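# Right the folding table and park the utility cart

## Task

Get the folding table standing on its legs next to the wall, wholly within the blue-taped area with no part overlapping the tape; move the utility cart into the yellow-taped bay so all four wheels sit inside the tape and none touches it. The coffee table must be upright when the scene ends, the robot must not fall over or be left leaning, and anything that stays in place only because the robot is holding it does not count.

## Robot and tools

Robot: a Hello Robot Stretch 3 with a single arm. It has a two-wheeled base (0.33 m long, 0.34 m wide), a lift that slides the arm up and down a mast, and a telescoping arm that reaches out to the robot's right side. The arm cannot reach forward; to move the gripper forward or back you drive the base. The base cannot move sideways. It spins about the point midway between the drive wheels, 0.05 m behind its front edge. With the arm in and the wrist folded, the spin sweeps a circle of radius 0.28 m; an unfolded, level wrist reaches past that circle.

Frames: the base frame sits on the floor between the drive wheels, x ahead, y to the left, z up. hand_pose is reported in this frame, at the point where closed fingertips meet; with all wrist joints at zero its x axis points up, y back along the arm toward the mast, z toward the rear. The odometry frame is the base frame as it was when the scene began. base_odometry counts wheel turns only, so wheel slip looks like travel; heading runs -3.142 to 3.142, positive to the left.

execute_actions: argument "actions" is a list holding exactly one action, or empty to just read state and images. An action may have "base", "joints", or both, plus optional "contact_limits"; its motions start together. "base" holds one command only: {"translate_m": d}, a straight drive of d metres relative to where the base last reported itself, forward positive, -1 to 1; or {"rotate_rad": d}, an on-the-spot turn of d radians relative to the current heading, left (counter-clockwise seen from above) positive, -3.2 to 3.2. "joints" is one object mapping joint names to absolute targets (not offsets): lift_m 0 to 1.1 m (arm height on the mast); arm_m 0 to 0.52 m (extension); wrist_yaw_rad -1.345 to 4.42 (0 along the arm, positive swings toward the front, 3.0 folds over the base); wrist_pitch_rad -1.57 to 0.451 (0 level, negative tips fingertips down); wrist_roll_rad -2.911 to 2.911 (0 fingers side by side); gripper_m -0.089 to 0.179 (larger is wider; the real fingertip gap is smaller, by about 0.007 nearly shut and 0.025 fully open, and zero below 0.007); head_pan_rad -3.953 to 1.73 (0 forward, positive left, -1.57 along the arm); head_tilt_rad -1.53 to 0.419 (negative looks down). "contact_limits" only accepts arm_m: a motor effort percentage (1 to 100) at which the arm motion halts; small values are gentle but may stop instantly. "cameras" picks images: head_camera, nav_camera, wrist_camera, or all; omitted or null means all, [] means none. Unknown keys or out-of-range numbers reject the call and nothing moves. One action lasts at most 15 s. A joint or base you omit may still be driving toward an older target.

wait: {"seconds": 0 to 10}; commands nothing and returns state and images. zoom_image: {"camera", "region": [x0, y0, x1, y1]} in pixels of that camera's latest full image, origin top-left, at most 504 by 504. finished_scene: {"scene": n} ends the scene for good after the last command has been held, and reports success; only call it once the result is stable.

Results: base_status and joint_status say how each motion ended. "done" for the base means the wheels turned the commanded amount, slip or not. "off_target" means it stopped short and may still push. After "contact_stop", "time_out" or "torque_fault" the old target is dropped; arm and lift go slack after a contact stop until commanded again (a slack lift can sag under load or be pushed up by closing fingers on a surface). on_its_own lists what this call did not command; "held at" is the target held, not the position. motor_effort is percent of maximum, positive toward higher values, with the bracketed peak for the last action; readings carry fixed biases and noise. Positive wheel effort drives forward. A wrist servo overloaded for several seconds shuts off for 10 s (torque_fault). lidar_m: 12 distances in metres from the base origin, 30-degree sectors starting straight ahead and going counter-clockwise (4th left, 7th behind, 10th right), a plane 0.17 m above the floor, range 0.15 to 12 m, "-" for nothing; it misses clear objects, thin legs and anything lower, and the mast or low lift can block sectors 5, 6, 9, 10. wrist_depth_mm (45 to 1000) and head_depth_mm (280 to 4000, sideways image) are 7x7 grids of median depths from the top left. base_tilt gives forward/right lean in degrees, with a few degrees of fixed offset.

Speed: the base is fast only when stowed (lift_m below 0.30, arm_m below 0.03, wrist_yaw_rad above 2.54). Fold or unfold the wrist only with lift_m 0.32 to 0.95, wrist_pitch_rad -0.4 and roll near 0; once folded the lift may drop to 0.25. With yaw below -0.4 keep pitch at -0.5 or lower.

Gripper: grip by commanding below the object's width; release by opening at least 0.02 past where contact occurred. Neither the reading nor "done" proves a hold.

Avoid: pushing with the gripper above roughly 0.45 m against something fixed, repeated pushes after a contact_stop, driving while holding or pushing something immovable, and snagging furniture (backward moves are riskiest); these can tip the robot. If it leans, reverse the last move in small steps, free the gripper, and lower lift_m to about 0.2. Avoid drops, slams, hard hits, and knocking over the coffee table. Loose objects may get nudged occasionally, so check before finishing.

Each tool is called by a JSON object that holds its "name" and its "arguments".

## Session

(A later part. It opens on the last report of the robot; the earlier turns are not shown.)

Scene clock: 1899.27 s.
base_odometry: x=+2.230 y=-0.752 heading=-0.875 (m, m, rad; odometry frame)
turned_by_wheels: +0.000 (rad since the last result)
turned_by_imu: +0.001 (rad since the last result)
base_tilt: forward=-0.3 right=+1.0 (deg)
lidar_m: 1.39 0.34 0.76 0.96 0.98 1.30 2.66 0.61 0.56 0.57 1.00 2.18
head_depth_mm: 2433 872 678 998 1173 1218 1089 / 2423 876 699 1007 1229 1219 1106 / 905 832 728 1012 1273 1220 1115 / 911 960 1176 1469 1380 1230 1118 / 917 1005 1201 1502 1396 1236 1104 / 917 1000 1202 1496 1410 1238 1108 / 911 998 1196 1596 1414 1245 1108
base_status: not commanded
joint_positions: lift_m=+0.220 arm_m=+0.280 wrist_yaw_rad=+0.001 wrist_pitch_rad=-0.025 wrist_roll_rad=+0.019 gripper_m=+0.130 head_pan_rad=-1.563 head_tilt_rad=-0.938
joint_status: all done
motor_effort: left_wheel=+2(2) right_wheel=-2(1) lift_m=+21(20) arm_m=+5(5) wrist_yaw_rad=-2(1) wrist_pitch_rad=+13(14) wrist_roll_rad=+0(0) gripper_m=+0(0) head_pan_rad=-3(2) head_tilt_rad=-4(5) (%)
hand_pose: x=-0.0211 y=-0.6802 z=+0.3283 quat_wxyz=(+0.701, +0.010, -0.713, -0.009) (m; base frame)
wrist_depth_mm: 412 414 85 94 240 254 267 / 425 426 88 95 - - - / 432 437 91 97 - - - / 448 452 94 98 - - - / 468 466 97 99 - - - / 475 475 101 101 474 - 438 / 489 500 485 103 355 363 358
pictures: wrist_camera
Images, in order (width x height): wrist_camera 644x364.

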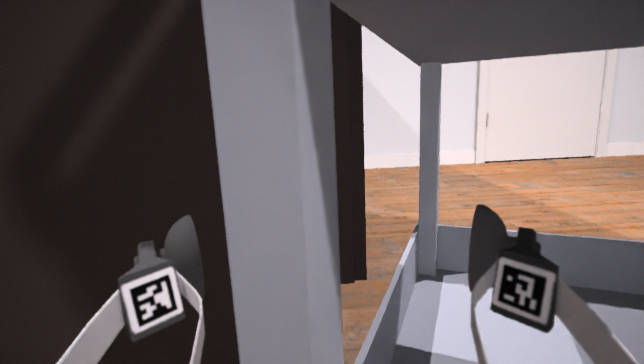

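{"name": "execute_actions", "arguments": {"actions": [{"joints":{"gripper_m":-0.03}}], "cameras": ["wrist_camera"]}}

{"name": "execute_actions", "arguments": {"actions": [{"joints":{"arm_m":0.1},"contact_limits":{"arm_m":45}}], "cameras": ["head_camera","nav_camera"]}}

Scene clock: 1909.67 s.
base_odometry: x=+2.230 y=-0.752 heading=-0.875 (m, m, rad; odometry frame)
turned_by_wheels: +0.000 (rad since the last result)
turned_by_imu: +0.001 (rad since the last result)
base_tilt: forward=-0.4 right=+0.9 (deg)
lidar_m: 1.39 0.34 0.76 0.96 0.98 1.30 2.66 0.62 0.57 0.57 1.01 2.19
head_depth_mm: 2432 872 681 1002 1170 1211 1088 / 2417 876 704 1009 1241 1217 1109 / 907 829 725 1014 1258 1219 1114 / 909 943 1180 1469 1391 1231 1109 / 917 1004 1208 1511 1394 1231 1099 / 915 998 1202 1503 1404 1238 1109 / 913 1000 1194 1599 1410 1245 1114
base_status: not commanded
joint_positions: lift_m=+0.220 arm_m=+0.280 wrist_yaw_rad=+0.034 wrist_pitch_rad=-0.025 wrist_roll_rad=+0.019 gripper_m=-0.028 head_pan_rad=-1.563 head_tilt_rad=-0.938
joint_status: all done
on_its_own: wrist_yaw_rad is held at +0.042, not at your +0.000, by its stall guard, which is not easing now
motor_effort: left_wheel=+4(8) right_wheel=-6(12) lift_m=+21(21) arm_m=+5(6) wrist_yaw_rad=+6(23) wrist_pitch_rad=+14(14) wrist_roll_rad=+0(0) gripper_m=-35(99) head_pan_rad=-3(3) head_tilt_rad=-4(4) (%)
hand_pose: x=-0.0128 y=-0.6800 z=+0.3283 quat_wxyz=(+0.701, +0.021, -0.713, +0.003) (m; base frame)
wrist_depth_mm: 423 421 419 82 240 254 267 / 436 432 436 85 - - - / 447 449 445 87 - - - / 460 463 457 89 - - - / 472 476 476 92 484 503 - / 489 488 - 96 - 463 432 / 507 502 515 99 343 363 357
pictures: wrist_camera
Images, in order (width x height): wrist_camera 644x364.

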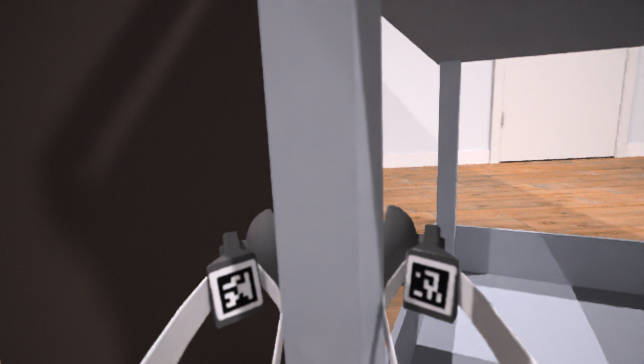

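Scene clock: 1911.40 s.
base_odometry: x=+2.230 y=-0.752 heading=-0.876 (m, m, rad; odometry frame)
turned_by_wheels: -0.001 (rad since the last result)
turned_by_imu: -0.001 (rad since the last result)
base_tilt: forward=-0.3 right=+0.9 (deg)
lidar_m: 1.39 0.34 0.75 0.96 0.98 1.30 2.66 0.63 0.57 0.57 1.00 2.18
head_depth_mm: 2435 868 682 1001 1191 1214 1089 / 2421 877 703 1007 1240 1214 1105 / 909 827 726 1010 1250 1203 1115 / 906 964 1214 1498 1391 1231 1116 / 915 1001 1210 1512 1395 1232 1099 / 915 1000 1204 1510 1400 1238 1105 / 911 995 1202 1595 1409 1244 1112
base_status: not commanded
joint_positions: lift_m=+0.220 arm_m=+0.245 wrist_yaw_rad=+0.022 wrist_pitch_rad=-0.020 wrist_roll_rad=+0.019 gripper_m=-0.025 head_pan_rad=-1.563 head_tilt_rad=-0.939
joint_status: arm_m contact_stop (moved -0.035 of -0.180)
on_its_own: wrist_yaw_rad is held at +0.042, not at your +0.000, by its stall guard, which is not easing now; arm_m is slack since a contact_stop, until your next command for it (your +0.100 is given up); wrist_yaw_rad is at rest, and its effort (+15) is outside its rest range (-12 to +12)
motor_effort: left_wheel=-1(4) right_wheel=+5(9) lift_m=+24(23) arm_m=+0(47) wrist_yaw_rad=+15(24) wrist_pitch_rad=+11(14) wrist_roll_rad=+0(0) gripper_m=-26(35) head_pan_rad=-2(3) head_tilt_rad=-4(5) (%)
contact_limits: arm_m 45 (drawing in: default 32, maximum 52; extending or still: default 44, maximum 72)
hand_pose: x=-0.0158 y=-0.6455 z=+0.3295 quat_wxyz=(+0.701, +0.015, -0.713, +0.000) (m; base frame)
wrist_depth_mm: 451 450 447 111 231 245 257 / 459 459 466 114 493 - - / 474 469 476 118 - - - / 486 488 496 122 - - - / 502 498 508 125 522 515 479 / 517 523 533 127 - 474 458 / 530 534 536 134 357 365 360
pictures: head_camera (sideways: a quarter turn clockwise sets it upright), nav_camera (sideways: a quarter turn counterclockwise sets it upright)
Images, in order (width x height): head_camera 896x504, nav_camera 672x504.

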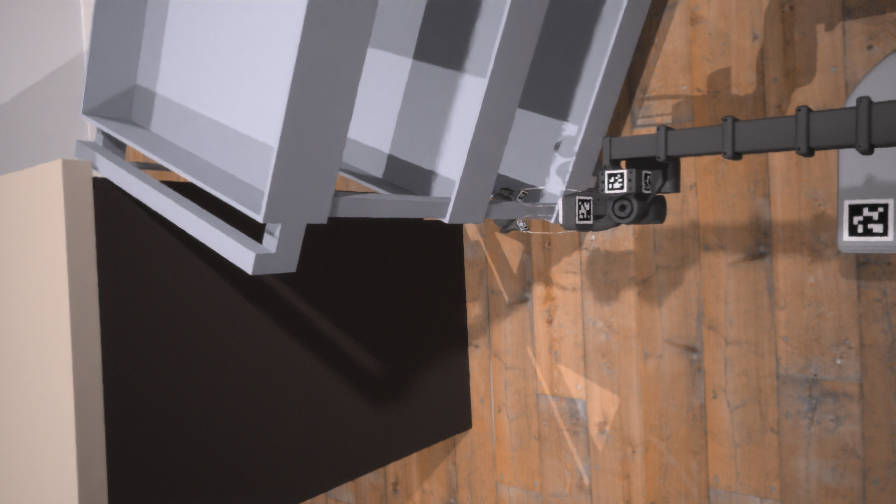

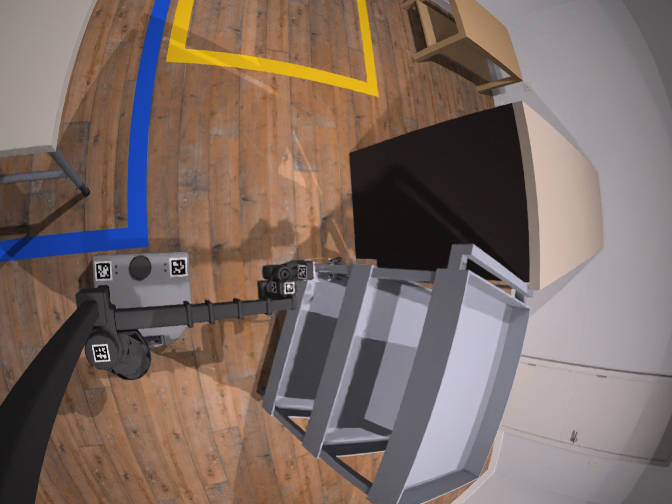

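{"name": "execute_actions", "arguments": {"actions": [{"base":{"translate_m":-0.1},"joints":{"arm_m":0.245}}], "cameras": ["head_camera","nav_camera"]}}

Scene clock: 1920.27 s.
base_odometry: x=+2.166 y=-0.675 heading=-0.876 (m, m, rad; odometry frame)
turned_by_wheels: +0.000 (rad since the last result)
turned_by_imu: +0.002 (rad since the last result)
base_tilt: forward=-0.3 right=+1.0 (deg)
lidar_m: 1.49 0.42 0.80 0.95 0.98 1.29 2.56 0.64 0.57 0.57 1.01 2.29
head_depth_mm: 2456 868 679 1000 1190 1215 1087 / 2441 875 705 1007 1246 1218 1109 / 2434 844 726 1028 1259 1201 1111 / 930 945 805 1494 1371 1226 1115 / 915 1010 1216 1510 1398 1232 1098 / 918 1005 1207 1513 1403 1239 1108 / 916 1002 1207 1525 1407 1244 1110
base_status: done
joint_positions: lift_m=+0.220 arm_m=+0.245 wrist_yaw_rad=+0.104 wrist_pitch_rad=-0.022 wrist_roll_rad=+0.019 gripper_m=-0.022 head_pan_rad=-1.563 head_tilt_rad=-0.939
joint_status: all done
on_its_own: wrist_yaw_rad is held at +0.096, not at your +0.000, by its stall guard, which is not easing now; gripper_m is held at -0.023, not at your -0.030, by its stall guard, which is not easing now
motor_effort: left_wheel=+4(12) right_wheel=-4(21) lift_m=+23(24) arm_m=-1(5) wrist_yaw_rad=-7(50) wrist_pitch_rad=+12(12) wrist_roll_rad=+0(0) gripper_m=-23(28) head_pan_rad=-3(3) head_tilt_rad=-4(4) (%)
hand_pose: x=+0.0051 y=-0.6443 z=+0.3292 quat_wxyz=(+0.700, +0.045, -0.712, +0.028) (m; base frame)
wrist_depth_mm: 487 471 468 111 232 247 260 / 497 487 479 113 - - - / 514 498 494 117 - - - / 527 515 511 120 - - - / 546 537 518 123 530 523 481 / 560 552 542 126 - 473 454 / 586 573 568 134 340 366 358
pictures: head_camera (sideways: a quarter turn clockwise sets it upright), nav_camera (sideways: a quarter turn counterclockwise sets it upright)
Images, in order (width x height): head_camera 896x504, nav_camera 672x504.

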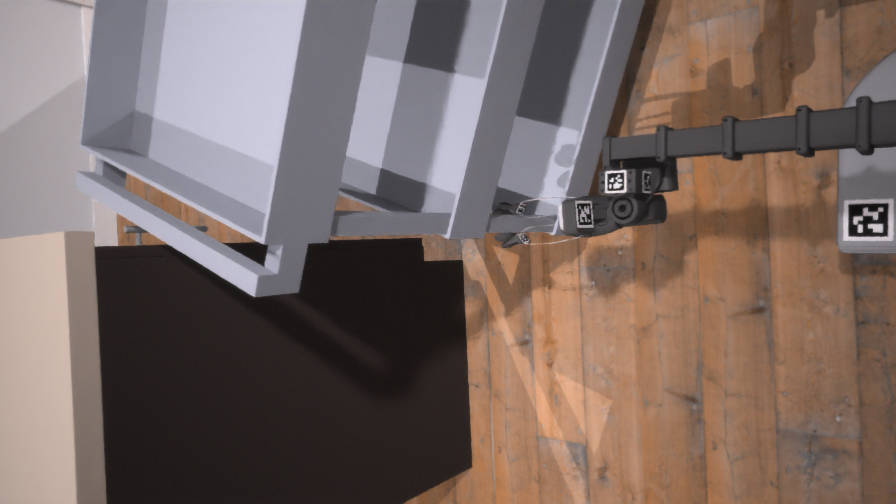

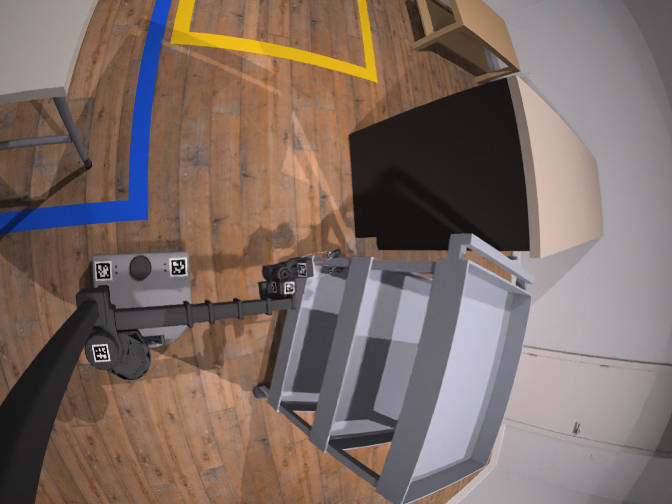

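{"name": "execute_actions", "arguments": {"actions": [{"joints":{"arm_m":0.12},"contact_limits":{"arm_m":45}}], "cameras": ["head_camera","nav_camera"]}}

Scene clock: 1925.10 s.
base_odometry: x=+2.166 y=-0.675 heading=-0.876 (m, m, rad; odometry frame)
turned_by_wheels: +0.000 (rad since the last result)
turned_by_imu: +0.001 (rad since the last result)
base_tilt: forward=-0.3 right=+0.9 (deg)
lidar_m: 1.49 0.42 0.80 0.95 0.97 1.29 2.56 0.59 0.48 0.47 1.01 2.29
head_depth_mm: 2540 851 712 942 921 1178 1091 / 2525 865 717 966 1157 1198 1119 / 2488 853 721 967 1092 1240 1120 / 924 963 656 1510 1363 1229 1110 / 917 1010 1181 1515 1396 1229 1104 / 921 1007 1212 1514 1403 1238 1107 / 916 1003 1205 1529 1409 1241 1111
base_status: not commanded
joint_positions: lift_m=+0.220 arm_m=+0.121 wrist_yaw_rad=+0.103 wrist_pitch_rad=-0.023 wrist_roll_rad=+0.019 gripper_m=-0.022 head_pan_rad=-1.563 head_tilt_rad=-0.939
joint_status: all done
on_its_own: wrist_yaw_rad is held at +0.096, not at your +0.000, by its stall guard, which is not easing now; gripper_m is held at -0.023, not at your -0.030, by its stall guard, which is not easing now
motor_effort: left_wheel=+2(3) right_wheel=-2(4) lift_m=+24(23) arm_m=-9(12) wrist_yaw_rad=-6(7) wrist_pitch_rad=+12(12) wrist_roll_rad=+0(0) gripper_m=-23(23) head_pan_rad=-3(3) head_tilt_rad=-4(4) (%)
contact_limits: arm_m 45 (drawing in: default 32, maximum 52; extending or still: default 44, maximum 72)
hand_pose: x=+0.0048 y=-0.5198 z=+0.3288 quat_wxyz=(+0.700, +0.045, -0.712, +0.028) (m; base frame)
wrist_depth_mm: 592 583 577 109 234 247 260 / 622 596 600 113 498 - - / 638 624 626 116 - - - / 648 655 629 120 - - - / - 670 650 123 551 530 495 / 785 691 676 127 - 470 459 / 641 629 609 133 358 366 360
pictures: head_camera (sideways: a quarter turn clockwise sets it upright), nav_camera (sideways: a quarter turn counterclockwise sets it upright)
Images, in order (width x height): head_camera 896x504, nav_camera 672x504.

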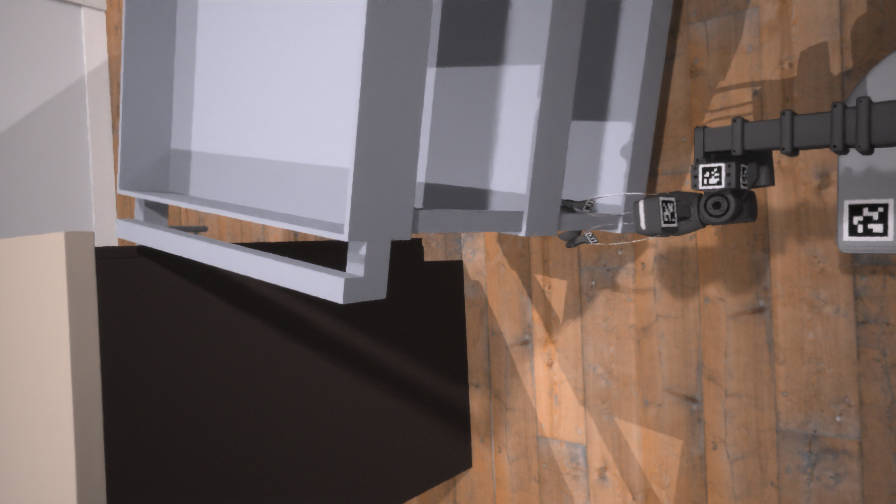

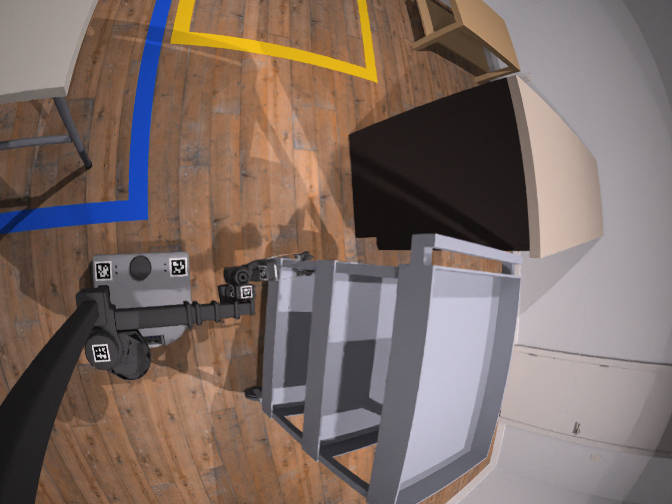

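{"name": "execute_actions", "arguments": {"actions": [{"joints":{"arm_m":0.02},"contact_limits":{"arm_m":45}}], "cameras": ["head_camera","nav_camera"]}}

Scene clock: 1933.73 s.
base_odometry: x=+2.166 y=-0.675 heading=-0.876 (m, m, rad; odometry frame)
turned_by_wheels: +0.000 (rad since the last result)
turned_by_imu: +0.001 (rad since the last result)
base_tilt: forward=-0.4 right=+0.9 (deg)
lidar_m: 1.49 0.42 0.80 0.95 0.97 1.29 2.57 0.53 0.39 0.38 1.01 2.29
head_depth_mm: 2538 821 712 589 887 1157 1091 / 2556 823 716 590 888 1159 1123 / 2524 830 721 593 884 1139 - / 926 831 724 574 1369 1226 1114 / 916 1012 1179 1510 1395 1234 1105 / 920 1006 1215 1521 1408 1236 1107 / 919 1003 1205 1524 1412 1241 1112
base_status: not commanded
joint_positions: lift_m=+0.220 arm_m=+0.021 wrist_yaw_rad=+0.099 wrist_pitch_rad=-0.025 wrist_roll_rad=+0.019 gripper_m=-0.022 head_pan_rad=-1.563 head_tilt_rad=-0.939
joint_status: all done
on_its_own: wrist_yaw_rad is held at +0.096, not at your +0.000, by its stall guard, which is not easing now; gripper_m is held at -0.023, not at your -0.030, by its stall guard, which is not easing now
motor_effort: left_wheel=+2(2) right_wheel=+0(2) lift_m=+24(23) arm_m=-8(10) wrist_yaw_rad=-3(6) wrist_pitch_rad=+13(13) wrist_roll_rad=+0(0) gripper_m=-22(22) head_pan_rad=-3(3) head_tilt_rad=-4(4) (%)
contact_limits: arm_m 45 (drawing in: default 32, maximum 52; extending or still: default 44, maximum 72)
hand_pose: x=+0.0037 y=-0.4198 z=+0.3284 quat_wxyz=(+0.700, +0.044, -0.712, +0.025) (m; base frame)
wrist_depth_mm: - 682 671 109 234 248 260 / - 698 691 112 - - - / - 715 695 116 - - - / - 741 735 119 - - - / - 765 757 123 573 557 535 / 842 782 765 127 - 469 458 / 641 617 625 132 368 369 358
pictures: head_camera (sideways: a quarter turn clockwise sets it upright), nav_camera (sideways: a quarter turn counterclockwise sets it upright)
Images, in order (width x height): head_camera 896x504, nav_camera 672x504.

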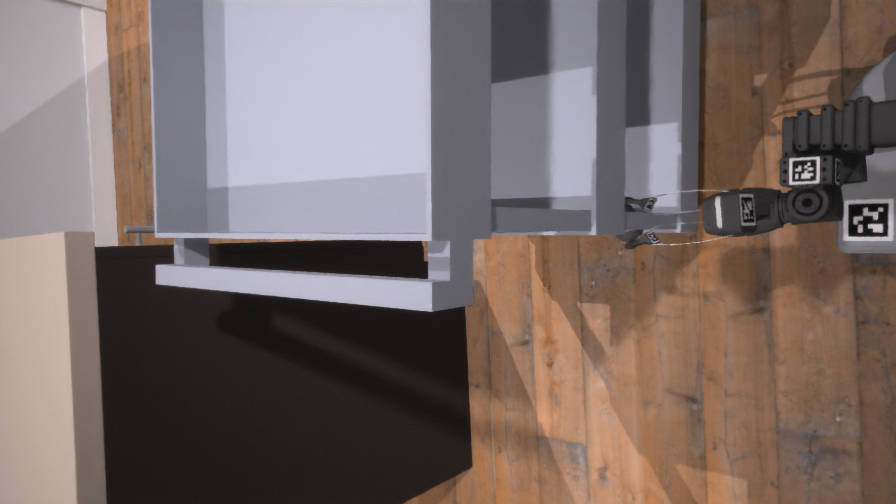

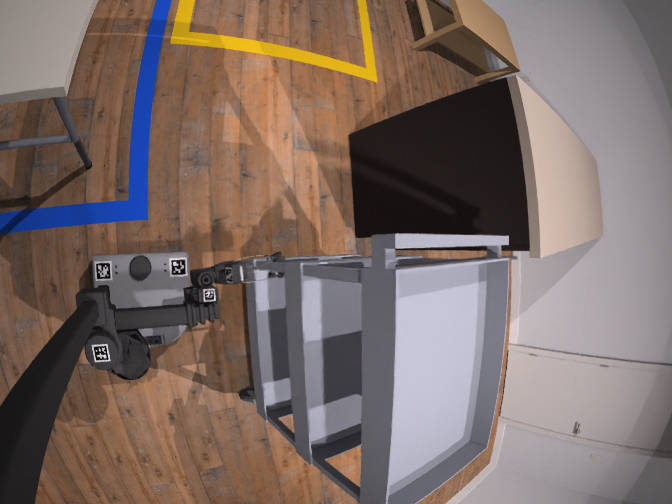

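{"name": "execute_actions", "arguments": {"actions": [{"joints":{"gripper_m":0.17,"wrist_yaw_rad":0.05,"arm_m":0.0}}], "cameras": []}}

{"name": "execute_actions", "arguments": {"actions": [{"joints":{"lift_m":0.33,"wrist_pitch_rad":-0.3}}], "cameras": []}}

{"name": "execute_actions", "arguments": {"actions": [{"joints":{"lift_m":0.39,"wrist_pitch_rad":-0.85}}], "cameras": ["head_camera","wrist_camera"]}}

Scene clock: 1950.47 s.
base_odometry: x=+2.166 y=-0.675 heading=-0.876 (m, m, rad; odometry frame)
turned_by_wheels: +0.000 (rad since the last result)
turned_by_imu: +0.001 (rad since the last result)
base_tilt: forward=-0.3 right=+0.9 (deg)
lidar_m: 1.49 0.42 0.80 0.95 0.97 1.29 2.57 0.52 0.37 0.35 1.01 2.29
head_depth_mm: 2541 823 712 582 867 1129 1089 / 2532 824 716 580 873 1132 1126 / 2509 830 720 579 861 1121 - / 928 842 742 561 1366 1207 1114 / 916 986 1183 1467 1401 1229 1102 / 920 1008 1209 1512 1404 1237 1108 / 919 1004 1206 1524 1410 1243 1111
base_status: not commanded
joint_positions: lift_m=+0.220 arm_m=+0.000 wrist_yaw_rad=+0.053 wrist_pitch_rad=-0.025 wrist_roll_rad=+0.019 gripper_m=+0.170 head_pan_rad=-1.563 head_tilt_rad=-0.939
joint_status: all done
motor_effort: left_wheel=+2(3) right_wheel=+0(4) lift_m=+23(23) arm_m=-6(8) wrist_yaw_rad=-2(22) wrist_pitch_rad=+13(13) wrist_roll_rad=+0(0) gripper_m=+0(95) head_pan_rad=-3(3) head_tilt_rad=-4(4) (%)
hand_pose: x=-0.0080 y=-0.4005 z=+0.3283 quat_wxyz=(+0.701, +0.028, -0.713, +0.009) (m; base frame)
wrist_depth_mm: 703 672 678 107 235 247 259 / 701 697 693 110 - - - / - 726 728 113 - - - / - 733 736 117 - - - / - 779 768 120 578 567 559 / 865 772 771 124 490 469 - / - 599 617 129 374 368 345
pictures: none
No camera images: the call's "cameras" was empty. Leave "cameras" out to get every camera's image.

Scene clock: 1952.30 s.
base_odometry: x=+2.166 y=-0.675 heading=-0.876 (m, m, rad; odometry frame)
turned_by_wheels: +0.000 (rad since the last result)
turned_by_imu: +0.000 (rad since the last result)
base_tilt: forward=-0.3 right=+0.8 (deg)
lidar_m: 1.49 0.42 0.80 0.95 0.98 1.29 2.57 0.52 0.37 0.35 1.01 2.29
head_depth_mm: 2540 825 712 582 868 1129 1086 / 2552 824 715 580 873 1131 1141 / 2517 829 721 578 858 1116 - / 927 839 743 561 1369 1211 1112 / 914 983 1180 1468 1398 1229 1105 / 918 1008 1212 1519 1404 1238 1106 / 916 1006 1202 1521 1411 1245 1111
base_status: not commanded
joint_positions: lift_m=+0.330 arm_m=+0.000 wrist_yaw_rad=+0.053 wrist_pitch_rad=-0.314 wrist_roll_rad=+0.019 gripper_m=+0.170 head_pan_rad=-1.563 head_tilt_rad=-0.939
joint_status: all done
motor_effort: left_wheel=+1(1) right_wheel=-1(0) lift_m=+28(28) arm_m=-5(6) wrist_yaw_rad=-2(2) wrist_pitch_rad=+8(11) wrist_roll_rad=+0(0) gripper_m=+0(1) head_pan_rad=-2(2) head_tilt_rad=-4(4) (%)
hand_pose: x=-0.0091 y=-0.3812 z=+0.3664 quat_wxyz=(+0.695, +0.128, -0.701, -0.094) (m; base frame)
wrist_depth_mm: 661 647 96 92 92 92 91 / 697 690 694 99 99 99 98 / - 741 753 115 - - - / - 811 805 124 597 605 598 / 816 810 786 135 522 517 514 / 667 646 639 151 432 422 - / - 539 546 164 360 361 346
pictures: none
No camera images: the call's "cameras" was empty. Leave "cameras" out to get every camera's image.

Scene clock: 1953.67 s.
base_odometry: x=+2.166 y=-0.675 heading=-0.876 (m, m, rad; odometry frame)
turned_by_wheels: +0.000 (rad since the last result)
turned_by_imu: +0.000 (rad since the last result)
base_tilt: forward=-0.3 right=+0.9 (deg)
lidar_m: 1.49 0.42 0.80 0.95 0.98 1.29 2.57 0.52 0.37 0.35 1.01 2.29
head_depth_mm: 2539 824 713 582 868 1131 1089 / 2555 825 715 581 873 1133 - / 2527 828 721 578 861 1122 - / 929 842 744 561 1367 1232 1106 / 917 984 1184 1472 1392 1229 1103 / 918 1007 1210 1509 1404 1235 1104 / 915 1003 1207 1528 1402 1236 1109
base_status: not commanded
joint_positions: lift_m=+0.390 arm_m=+0.000 wrist_yaw_rad=+0.052 wrist_pitch_rad=-0.856 wrist_roll_rad=+0.019 gripper_m=+0.170 head_pan_rad=-1.563 head_tilt_rad=-0.939
joint_status: all done
motor_effort: left_wheel=+1(1) right_wheel=-1(1) lift_m=+28(29) arm_m=-5(6) wrist_yaw_rad=-3(3) wrist_pitch_rad=+3(9) wrist_roll_rad=+0(0) gripper_m=+0(0) head_pan_rad=-3(3) head_tilt_rad=-4(4) (%)
hand_pose: x=-0.0137 y=-0.2949 z=+0.3192 quat_wxyz=(+0.645, +0.308, -0.641, -0.280) (m; base frame)
wrist_depth_mm: 777 752 753 136 503 503 484 / 696 689 686 160 454 441 438 / 639 616 613 202 410 403 398 / 579 565 565 372 376 371 364 / 527 525 515 316 320 323 285 / 493 478 465 462 465 456 - / 458 433 443 441 433 424 413
pictures: head_camera (sideways: a quarter turn clockwise sets it upright), wrist_camera
Images, in order (width x height): head_camera 896x504, wrist_camera 644x364.

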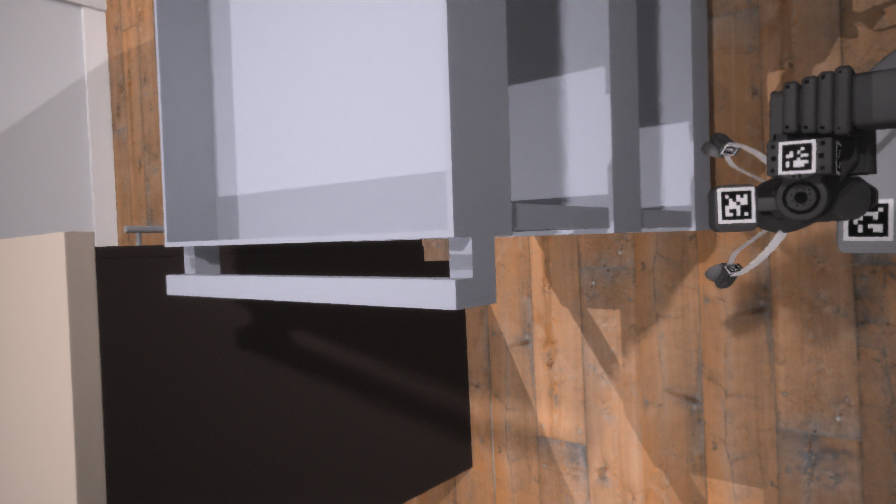

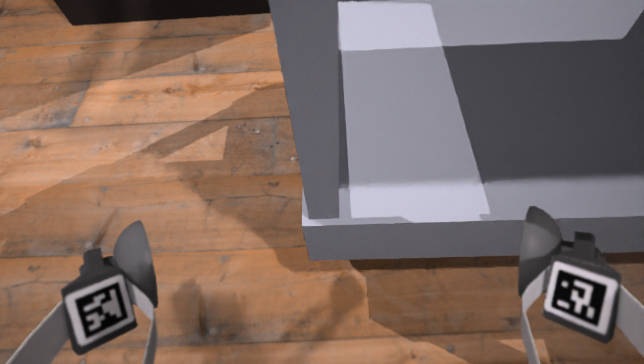

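{"name": "execute_actions", "arguments": {"actions": []}}

Scene clock: 1980.73 s.
base_odometry: x=+2.166 y=-0.675 heading=-0.876 (m, m, rad; odometry frame)
turned_by_wheels: +0.000 (rad since the last result)
turned_by_imu: +0.001 (rad since the last result)
base_tilt: forward=-0.3 right=+1.0 (deg)
lidar_m: 1.49 0.42 0.79 0.95 0.98 1.30 2.57 0.52 0.37 0.35 1.01 2.29
head_depth_mm: 2541 824 712 582 871 1126 1090 / 2528 823 717 580 873 1137 - / 2523 830 721 579 860 1120 - / 927 840 743 560 1370 1226 1109 / 915 985 1178 1474 1396 1232 1099 / 921 1006 1211 1511 1398 1239 1105 / 918 1001 1210 1525 1410 1237 1109
base_status: not commanded
joint_positions: lift_m=+0.390 arm_m=+0.000 wrist_yaw_rad=+0.052 wrist_pitch_rad=-0.856 wrist_roll_rad=+0.019 gripper_m=+0.170 head_pan_rad=-1.563 head_tilt_rad=-0.939
joint_status: all done
motor_effort: left_wheel=+1(1) right_wheel=-1(1) lift_m=+28(29) arm_m=-5(6) wrist_yaw_rad=-2(3) wrist_pitch_rad=+4(9) wrist_roll_rad=+0(0) gripper_m=+0(0) head_pan_rad=-3(3) head_tilt_rad=-4(4) (%)
hand_pose: x=-0.0137 y=-0.2949 z=+0.3192 quat_wxyz=(+0.645, +0.308, -0.641, -0.280) (m; base frame)
wrist_depth_mm: 783 741 752 137 504 501 489 / 719 694 679 160 455 443 437 / 634 618 609 202 405 406 399 / 574 565 563 371 370 369 364 / 525 522 509 317 318 321 285 / 483 472 466 468 456 456 - / 458 438 441 438 428 421 414
pictures: head_camera (sideways: a quarter turn clockwise sets it upright), nav_camera (sideways: a quarter turn counterclockwise sets it upright), wrist_camera
Images, in order (width x height): head_camera 896x504, nav_camera 672x504, wrist_camera 644x364.

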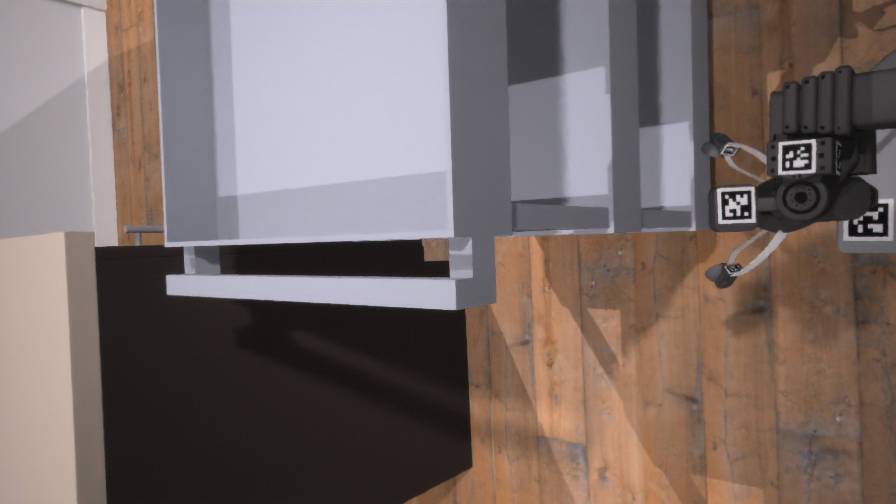

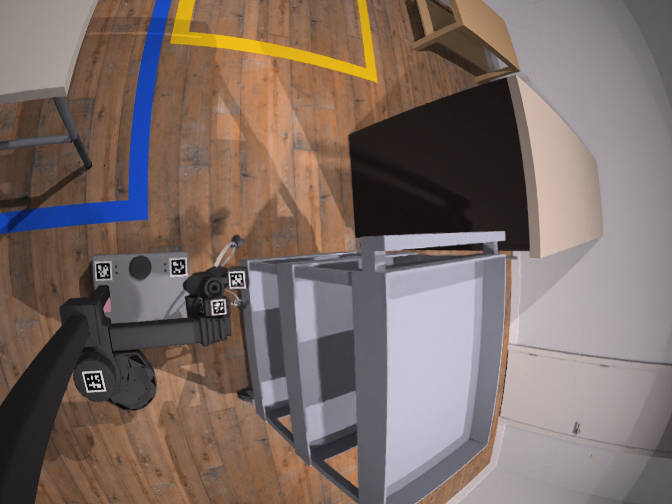

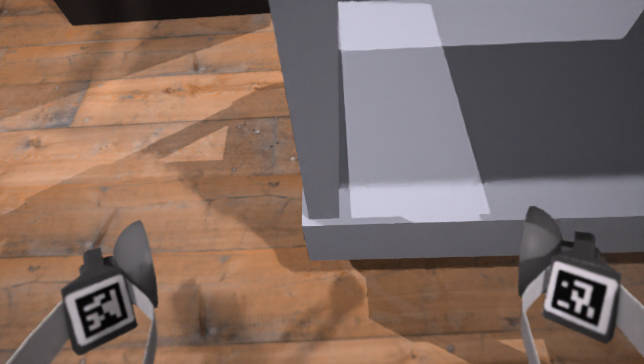

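{"name": "execute_actions", "arguments": {"actions": [{"joints":{"gripper_m":0.02,"wrist_yaw_rad":1.5}}], "cameras": ["nav_camera"]}}

{"name": "execute_actions", "arguments": {"actions": [{"joints":{"wrist_pitch_rad":-0.4,"wrist_yaw_rad":3.0}}], "cameras": []}}

{"name": "execute_actions", "arguments": {"actions": [{"joints":{"lift_m":0.27,"head_pan_rad":-1.57},"base":{"translate_m":-0.5}}], "cameras": ["head_camera","nav_camera"]}}

Scene clock: 2001.77 s.
base_odometry: x=+2.166 y=-0.675 heading=-0.876 (m, m, rad; odometry frame)
turned_by_wheels: +0.000 (rad since the last result)
turned_by_imu: +0.001 (rad since the last result)
base_tilt: forward=-0.3 right=+1.0 (deg)
lidar_m: 1.49 0.42 0.80 0.95 0.98 1.29 2.57 0.52 0.37 0.35 1.01 2.28
head_depth_mm: 2528 823 712 582 869 1130 1092 / 2526 824 717 580 870 1134 - / 2534 830 720 579 860 1119 - / 928 840 744 560 1363 1207 1081 / 915 986 1185 1471 1405 1225 1094 / 919 1006 1208 1517 1409 1238 1107 / 917 1003 1206 1529 1406 1245 1111
base_status: not commanded
joint_positions: lift_m=+0.390 arm_m=+0.000 wrist_yaw_rad=+1.497 wrist_pitch_rad=-0.856 wrist_roll_rad=+0.019 gripper_m=+0.020 head_pan_rad=-1.563 head_tilt_rad=-0.939
joint_status: all done
motor_effort: left_wheel=+1(1) right_wheel=+0(1) lift_m=+28(27) arm_m=-5(6) wrist_yaw_rad=+2(5) wrist_pitch_rad=+3(4) wrist_roll_rad=+0(0) gripper_m=-1(95) head_pan_rad=-3(3) head_tilt_rad=-4(4) (%)
hand_pose: x=+0.1279 y=-0.1565 z=+0.3192 quat_wxyz=(+0.669, +0.655, -0.277, +0.216) (m; base frame)
wrist_depth_mm: 796 777 740 746 726 710 719 / 696 692 671 670 647 645 634 / 635 620 612 602 589 578 578 / 555 557 553 549 547 525 531 / 526 518 513 510 502 496 487 / 480 475 469 468 - 460 450 / 448 444 439 434 426 425 419
pictures: nav_camera (sideways: a quarter turn counterclockwise sets it upright)
Images, in order (width x height): nav_camera 672x504.

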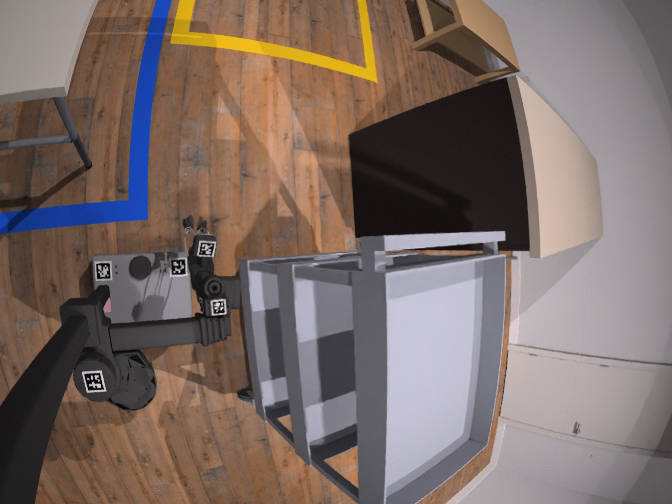

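Scene clock: 2003.53 s.
base_odometry: x=+2.166 y=-0.675 heading=-0.876 (m, m, rad; odometry frame)
turned_by_wheels: +0.000 (rad since the last result)
turned_by_imu: +0.000 (rad since the last result)
base_tilt: forward=-0.3 right=+0.9 (deg)
lidar_m: 1.49 0.42 0.80 0.95 0.97 1.29 2.57 0.52 0.37 0.35 1.01 2.28
head_depth_mm: 2545 825 711 582 869 1128 1090 / 2543 824 716 580 873 1133 - / 2520 828 720 578 862 1136 - / 928 842 742 560 1368 1212 1100 / 916 991 1185 1471 1389 1231 1103 / 918 1008 1210 1513 1404 1238 1110 / 917 1004 1202 1529 1407 1241 1108
base_status: not commanded
joint_positions: lift_m=+0.390 arm_m=+0.000 wrist_yaw_rad=+2.997 wrist_pitch_rad=-0.424 wrist_roll_rad=+0.019 gripper_m=+0.020 head_pan_rad=-1.563 head_tilt_rad=-0.939
joint_status: all done
motor_effort: left_wheel=+1(1) right_wheel=+0(1) lift_m=+28(28) arm_m=-5(5) wrist_yaw_rad=+2(3) wrist_pitch_rad=+13(12) wrist_roll_rad=+0(0) gripper_m=+0(0) head_pan_rad=-3(3) head_tilt_rad=-4(3) (%)
hand_pose: x=+0.0110 y=+0.0760 z=+0.4012 quat_wxyz=(+0.200, +0.706, +0.097, +0.672) (m; base frame)
wrist_depth_mm: 798 - 864 908 959 - - / 849 - 930 - - - - / 912 - - - - - 954 / 939 924 927 895 889 859 800 / 775 773 770 777 746 729 669 / 671 650 - 623 - 604 581 / 583 559 - 558 532 533 520
pictures: none
No camera images: the call's "cameras" was empty. Leave "cameras" out to get every camera's image.

Scene clock: 2007.53 s.
base_odometry: x=+1.846 y=-0.291 heading=-0.876 (m, m, rad; odometry frame)
turned_by_wheels: +0.000 (rad since the last result)
turned_by_imu: +0.001 (rad since the last result)
base_tilt: forward=-0.3 right=+0.9 (deg)
lidar_m: 0.88 1.11 0.98 0.93 0.95 1.26 2.07 2.12 2.82 0.37 0.38 0.51
head_depth_mm: 2551 2278 1866 1576 1375 1212 1085 / 2554 2283 1837 1488 1375 1219 1127 / 2519 836 721 621 867 1167 - / 2539 834 723 627 881 1164 1098 / 2550 841 729 628 885 1146 1102 / 2298 849 733 600 888 1153 1105 / 1478 851 738 596 891 1152 1113
base_status: done
joint_positions: lift_m=+0.270 arm_m=+0.000 wrist_yaw_rad=+2.998 wrist_pitch_rad=-0.422 wrist_roll_rad=+0.019 gripper_m=+0.020 head_pan_rad=-1.564 head_tilt_rad=-0.939
joint_status: all done
motor_effort: left_wheel=+1(4) right_wheel=+0(5) lift_m=+21(24) arm_m=-5(5) wrist_yaw_rad=+1(2) wrist_pitch_rad=+12(13) wrist_roll_rad=+0(0) gripper_m=+0(0) head_pan_rad=-3(3) head_tilt_rad=-4(4) (%)
hand_pose: x=+0.0107 y=+0.0763 z=+0.2819 quat_wxyz=(+0.199, +0.706, +0.097, +0.673) (m; base frame)
wrist_depth_mm: 773 - 850 877 948 - - / 838 - 926 957 - - - / 886 - 933 887 860 844 826 / 755 741 732 687 687 660 653 / 610 603 602 602 584 555 540 / 519 501 - - - 479 469 / 456 - - - 418 417 408
pictures: head_camera (sideways: a quarter turn clockwise sets it upright), nav_camera (sideways: a quarter turn counterclockwise sets it upright)
Images, in order (width x height): head_camera 896x504, nav_camera 672x504.

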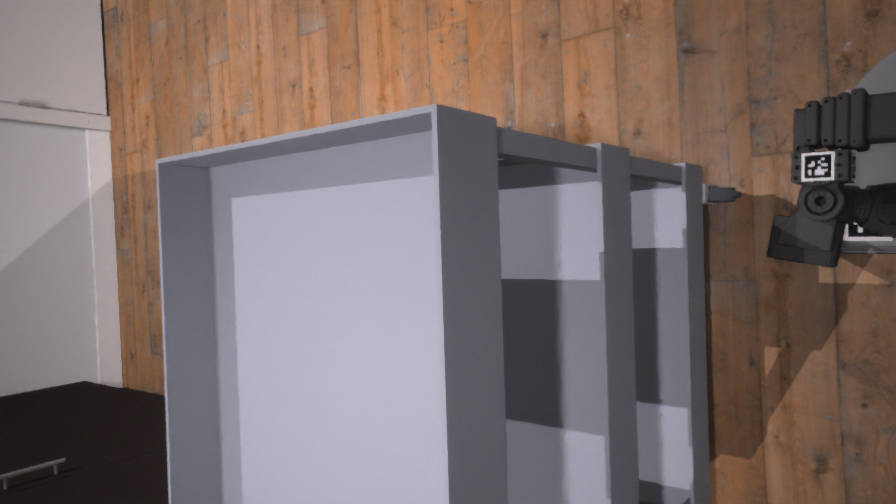

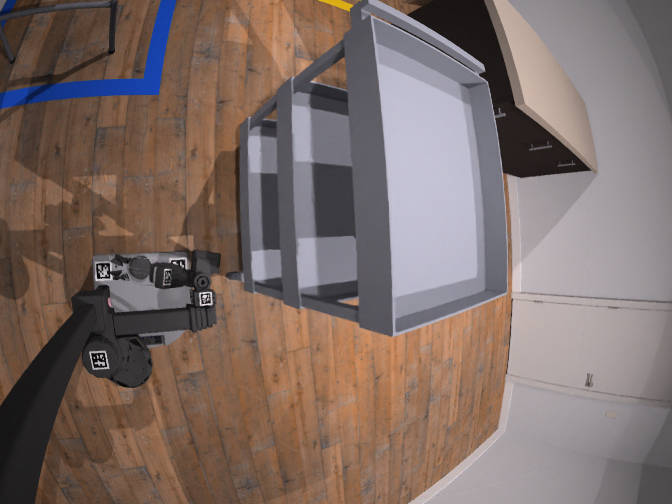

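{"name": "execute_actions", "arguments": {"actions": [{"base":{"translate_m":-0.5}}], "cameras": []}}

{"name": "execute_actions", "arguments": {"actions": [{"base":{"rotate_rad":-1.6},"joints":{"head_pan_rad":0,"head_tilt_rad":-0.9}}], "cameras": ["nav_camera"]}}

Scene clock: 2020.47 s.
base_odometry: x=+1.526 y=+0.093 heading=-0.876 (m, m, rad; odometry frame)
turned_by_wheels: +0.000 (rad since the last result)
turned_by_imu: +0.002 (rad since the last result)
base_tilt: forward=-0.3 right=+1.0 (deg)
lidar_m: 1.37 1.35 0.95 0.91 0.93 1.23 1.57 1.62 2.13 2.82 0.56 0.55
head_depth_mm: 2566 2282 1867 1581 1376 1216 1088 / 2573 2289 1882 1592 1376 1218 1122 / 2563 2299 1888 1600 1385 1226 - / 2556 2330 1913 1607 1392 1230 1100 / 2527 2354 1912 1623 1395 1229 1104 / 2554 2359 1927 1617 1405 1232 1109 / 2538 2389 1915 1193 1221 1180 1113
base_status: done
joint_positions: lift_m=+0.270 arm_m=+0.000 wrist_yaw_rad=+2.998 wrist_pitch_rad=-0.422 wrist_roll_rad=+0.019 gripper_m=+0.020 head_pan_rad=-1.564 head_tilt_rad=-0.939
joint_status: not commanded
motor_effort: left_wheel=+1(4) right_wheel=+0(4) lift_m=+21(21) arm_m=-5(5) wrist_yaw_rad=+1(1) wrist_pitch_rad=+12(12) wrist_roll_rad=+0(0) gripper_m=+0(0) head_pan_rad=-2(3) head_tilt_rad=-4(4) (%)
hand_pose: x=+0.0107 y=+0.0763 z=+0.2819 quat_wxyz=(+0.199, +0.706, +0.097, +0.673) (m; base frame)
wrist_depth_mm: 761 - 821 862 921 944 - / 812 - 889 927 - - - / 859 - 916 888 852 839 826 / 759 720 719 701 679 671 656 / 620 597 612 596 585 554 549 / 511 514 - - - 473 470 / 460 - - - 420 417 408
pictures: none
No camera images: the call's "cameras" was empty. Leave "cameras" out to get every camera's image.

Scene clock: 2022.80 s.
base_odometry: x=+1.526 y=+0.093 heading=-2.476 (m, m, rad; odometry frame)
turned_by_wheels: -1.600 (rad since the last result)
turned_by_imu: -1.571 (rad since the last result)
base_tilt: forward=-0.3 right=+0.9 (deg)
lidar_m: 2.81 0.58 0.54 1.37 1.38 0.96 0.91 0.93 1.21 1.58 1.61 2.09
head_depth_mm: 2578 2435 1948 1641 1401 1231 1097 / 2527 2445 1965 1635 1410 1236 1098 / 2520 2478 1977 1655 1416 1237 1104 / 2501 2501 1986 1665 1416 1244 1109 / 2508 2497 2003 1664 1424 1248 1111 / 2488 2529 2016 1672 1415 1256 1110 / 2485 2556 2027 1319 1297 1178 1118
base_status: done
joint_positions: lift_m=+0.270 arm_m=+0.000 wrist_yaw_rad=+2.998 wrist_pitch_rad=-0.422 wrist_roll_rad=+0.019 gripper_m=+0.020 head_pan_rad=-0.007 head_tilt_rad=-0.902
joint_status: all done
motor_effort: left_wheel=+2(8) right_wheel=-2(5) lift_m=+21(21) arm_m=-5(5) wrist_yaw_rad=+1(1) wrist_pitch_rad=+12(12) wrist_roll_rad=+0(0) gripper_m=+0(0) head_pan_rad=+3(33) head_tilt_rad=+0(5) (%)
hand_pose: x=+0.0107 y=+0.0763 z=+0.2819 quat_wxyz=(+0.199, +0.706, +0.097, +0.673) (m; base frame)
wrist_depth_mm: - - - - - - 868 / - - - - - 578 544 / - - 922 903 858 597 738 / 741 728 739 694 686 645 653 / 613 604 598 598 578 550 547 / 519 510 - - - 475 470 / 463 - - - 418 410 408
pictures: nav_camera (sideways: a quarter turn counterclockwise sets it upright)
Images, in order (width x height): nav_camera 672x504.

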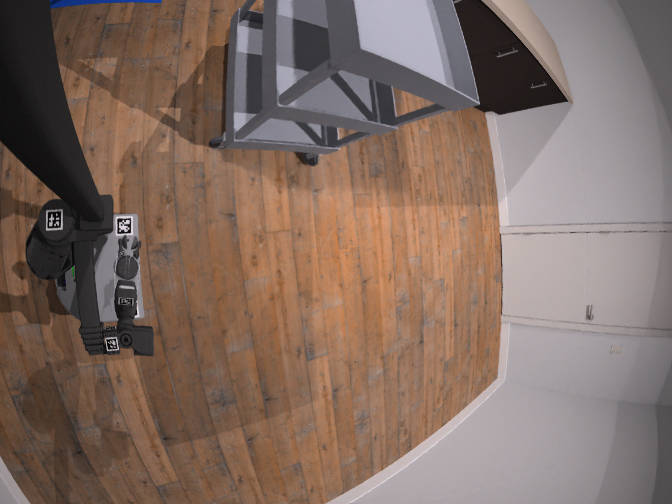

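{"name": "execute_actions", "arguments": {"actions": [{"base":{"translate_m":0.59},"joints":{"head_pan_rad":1.57,"head_tilt_rad":-0.9}}], "cameras": ["head_camera"]}}

Scene clock: 2030.33 s.
base_odometry: x=+1.062 y=-0.272 heading=-2.475 (m, m, rad; odometry frame)
turned_by_wheels: +0.000 (rad since the last result)
turned_by_imu: +0.001 (rad since the last result)
base_tilt: forward=-0.4 right=+0.9 (deg)
lidar_m: 2.23 1.53 0.43 0.41 0.42 1.58 1.49 1.52 1.63 1.54 1.57 2.05
head_depth_mm: 1101 1127 710 618 1374 1227 1095 / 2727 908 751 658 890 1173 1101 / 2797 946 755 661 911 1174 1102 / 2783 953 761 625 917 1160 1125 / 2773 955 764 620 919 1154 - / 2770 941 770 614 909 - - / 2740 2537 761 658 - 1214 1118
base_status: done
joint_positions: lift_m=+0.270 arm_m=+0.000 wrist_yaw_rad=+2.998 wrist_pitch_rad=-0.422 wrist_roll_rad=+0.019 gripper_m=+0.020 head_pan_rad=+1.563 head_tilt_rad=-0.902
joint_status: all done
motor_effort: left_wheel=+2(9) right_wheel=-1(4) lift_m=+21(21) arm_m=-5(5) wrist_yaw_rad=+1(1) wrist_pitch_rad=+12(12) wrist_roll_rad=+0(0) gripper_m=+0(0) head_pan_rad=+2(33) head_tilt_rad=+0(0) (%)
hand_pose: x=+0.0107 y=+0.0763 z=+0.2819 quat_wxyz=(+0.199, +0.706, +0.097, +0.673) (m; base frame)
wrist_depth_mm: - - - - - - - / - - 819 775 645 - - / - - 483 503 541 843 818 / 767 727 655 696 634 663 646 / 613 574 612 598 580 547 543 / 516 513 - - - 474 463 / 460 - - - 419 417 406
pictures: head_camera (sideways: a quarter turn clockwise sets it upright)
Images, in order (width x height): head_camera 896x504.

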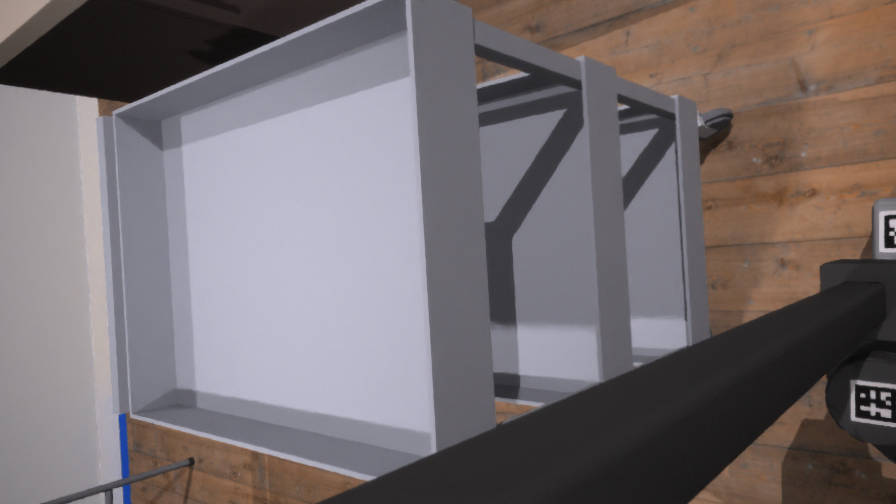

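{"name": "execute_actions", "arguments": {"actions": [{"base":{"rotate_rad":1.59},"joints":{"head_pan_rad":0,"head_tilt_rad":-0.9}}], "cameras": ["head_camera","nav_camera"]}}

Scene clock: 2038.47 s.
base_odometry: x=+1.062 y=-0.272 heading=-0.886 (m, m, rad; odometry frame)
turned_by_wheels: +1.590 (rad since the last result)
turned_by_imu: +1.563 (rad since the last result)
base_tilt: forward=-0.4 right=+1.0 (deg)
lidar_m: 0.41 0.42 1.58 1.49 1.53 1.63 1.54 1.58 2.07 2.24 1.52 0.43
head_depth_mm: 1201 1148 721 632 1325 1230 1096 / 2774 906 751 619 910 1171 1098 / 2799 944 756 617 914 1157 1097 / 2772 951 760 614 919 1155 1105 / 2777 953 765 612 905 1165 1109 / 2830 934 748 654 902 1251 1110 / 2808 2537 2018 666 1441 1259 1120
base_status: done
joint_positions: lift_m=+0.270 arm_m=+0.000 wrist_yaw_rad=+2.998 wrist_pitch_rad=-0.422 wrist_roll_rad=+0.019 gripper_m=+0.020 head_pan_rad=+0.007 head_tilt_rad=-0.901
joint_status: all done
motor_effort: left_wheel=-1(6) right_wheel=+2(6) lift_m=+21(21) arm_m=-5(5) wrist_yaw_rad=+1(1) wrist_pitch_rad=+12(12) wrist_roll_rad=+0(0) gripper_m=-1(0) head_pan_rad=-3(34) head_tilt_rad=+0(1) (%)
hand_pose: x=+0.0107 y=+0.0763 z=+0.2819 quat_wxyz=(+0.199, +0.706, +0.097, +0.673) (m; base frame)
wrist_depth_mm: - - - - - - - / - - - - - - - / - - 914 880 876 837 812 / 764 734 729 696 690 666 662 / 604 605 597 600 579 551 528 / 513 513 - - - 467 474 / 461 - - - 420 419 410
pictures: head_camera (sideways: a quarter turn clockwise sets it upright), nav_camera (sideways: a quarter turn counterclockwise sets it upright)
Images, in order (width x height): head_camera 896x504, nav_camera 672x504.

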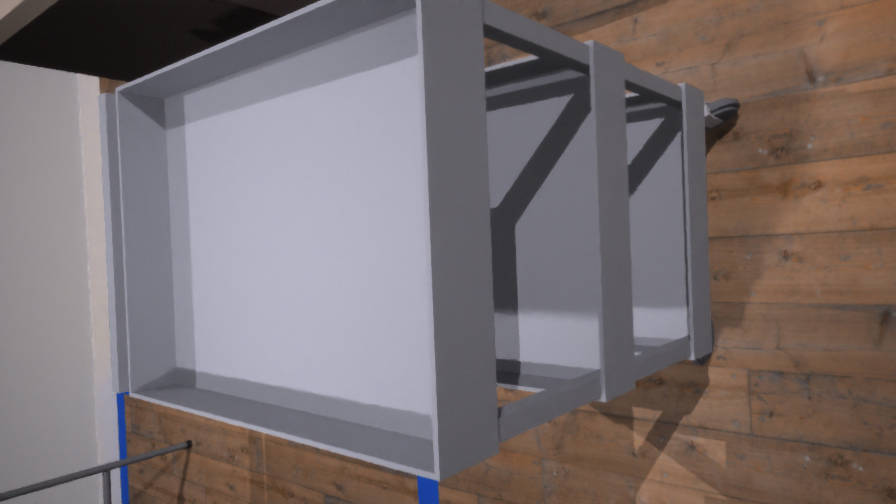

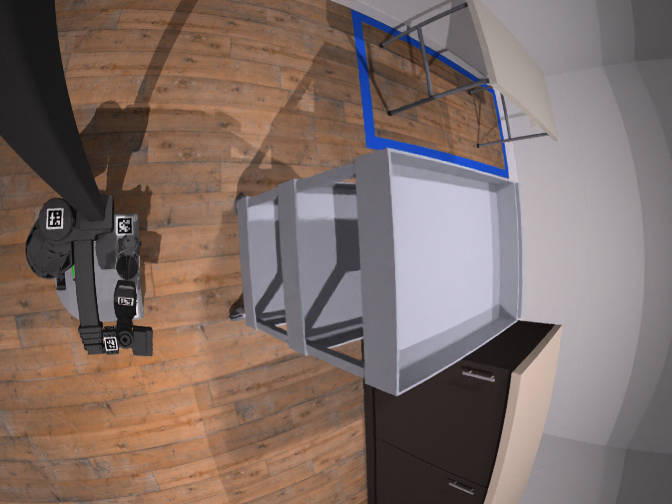

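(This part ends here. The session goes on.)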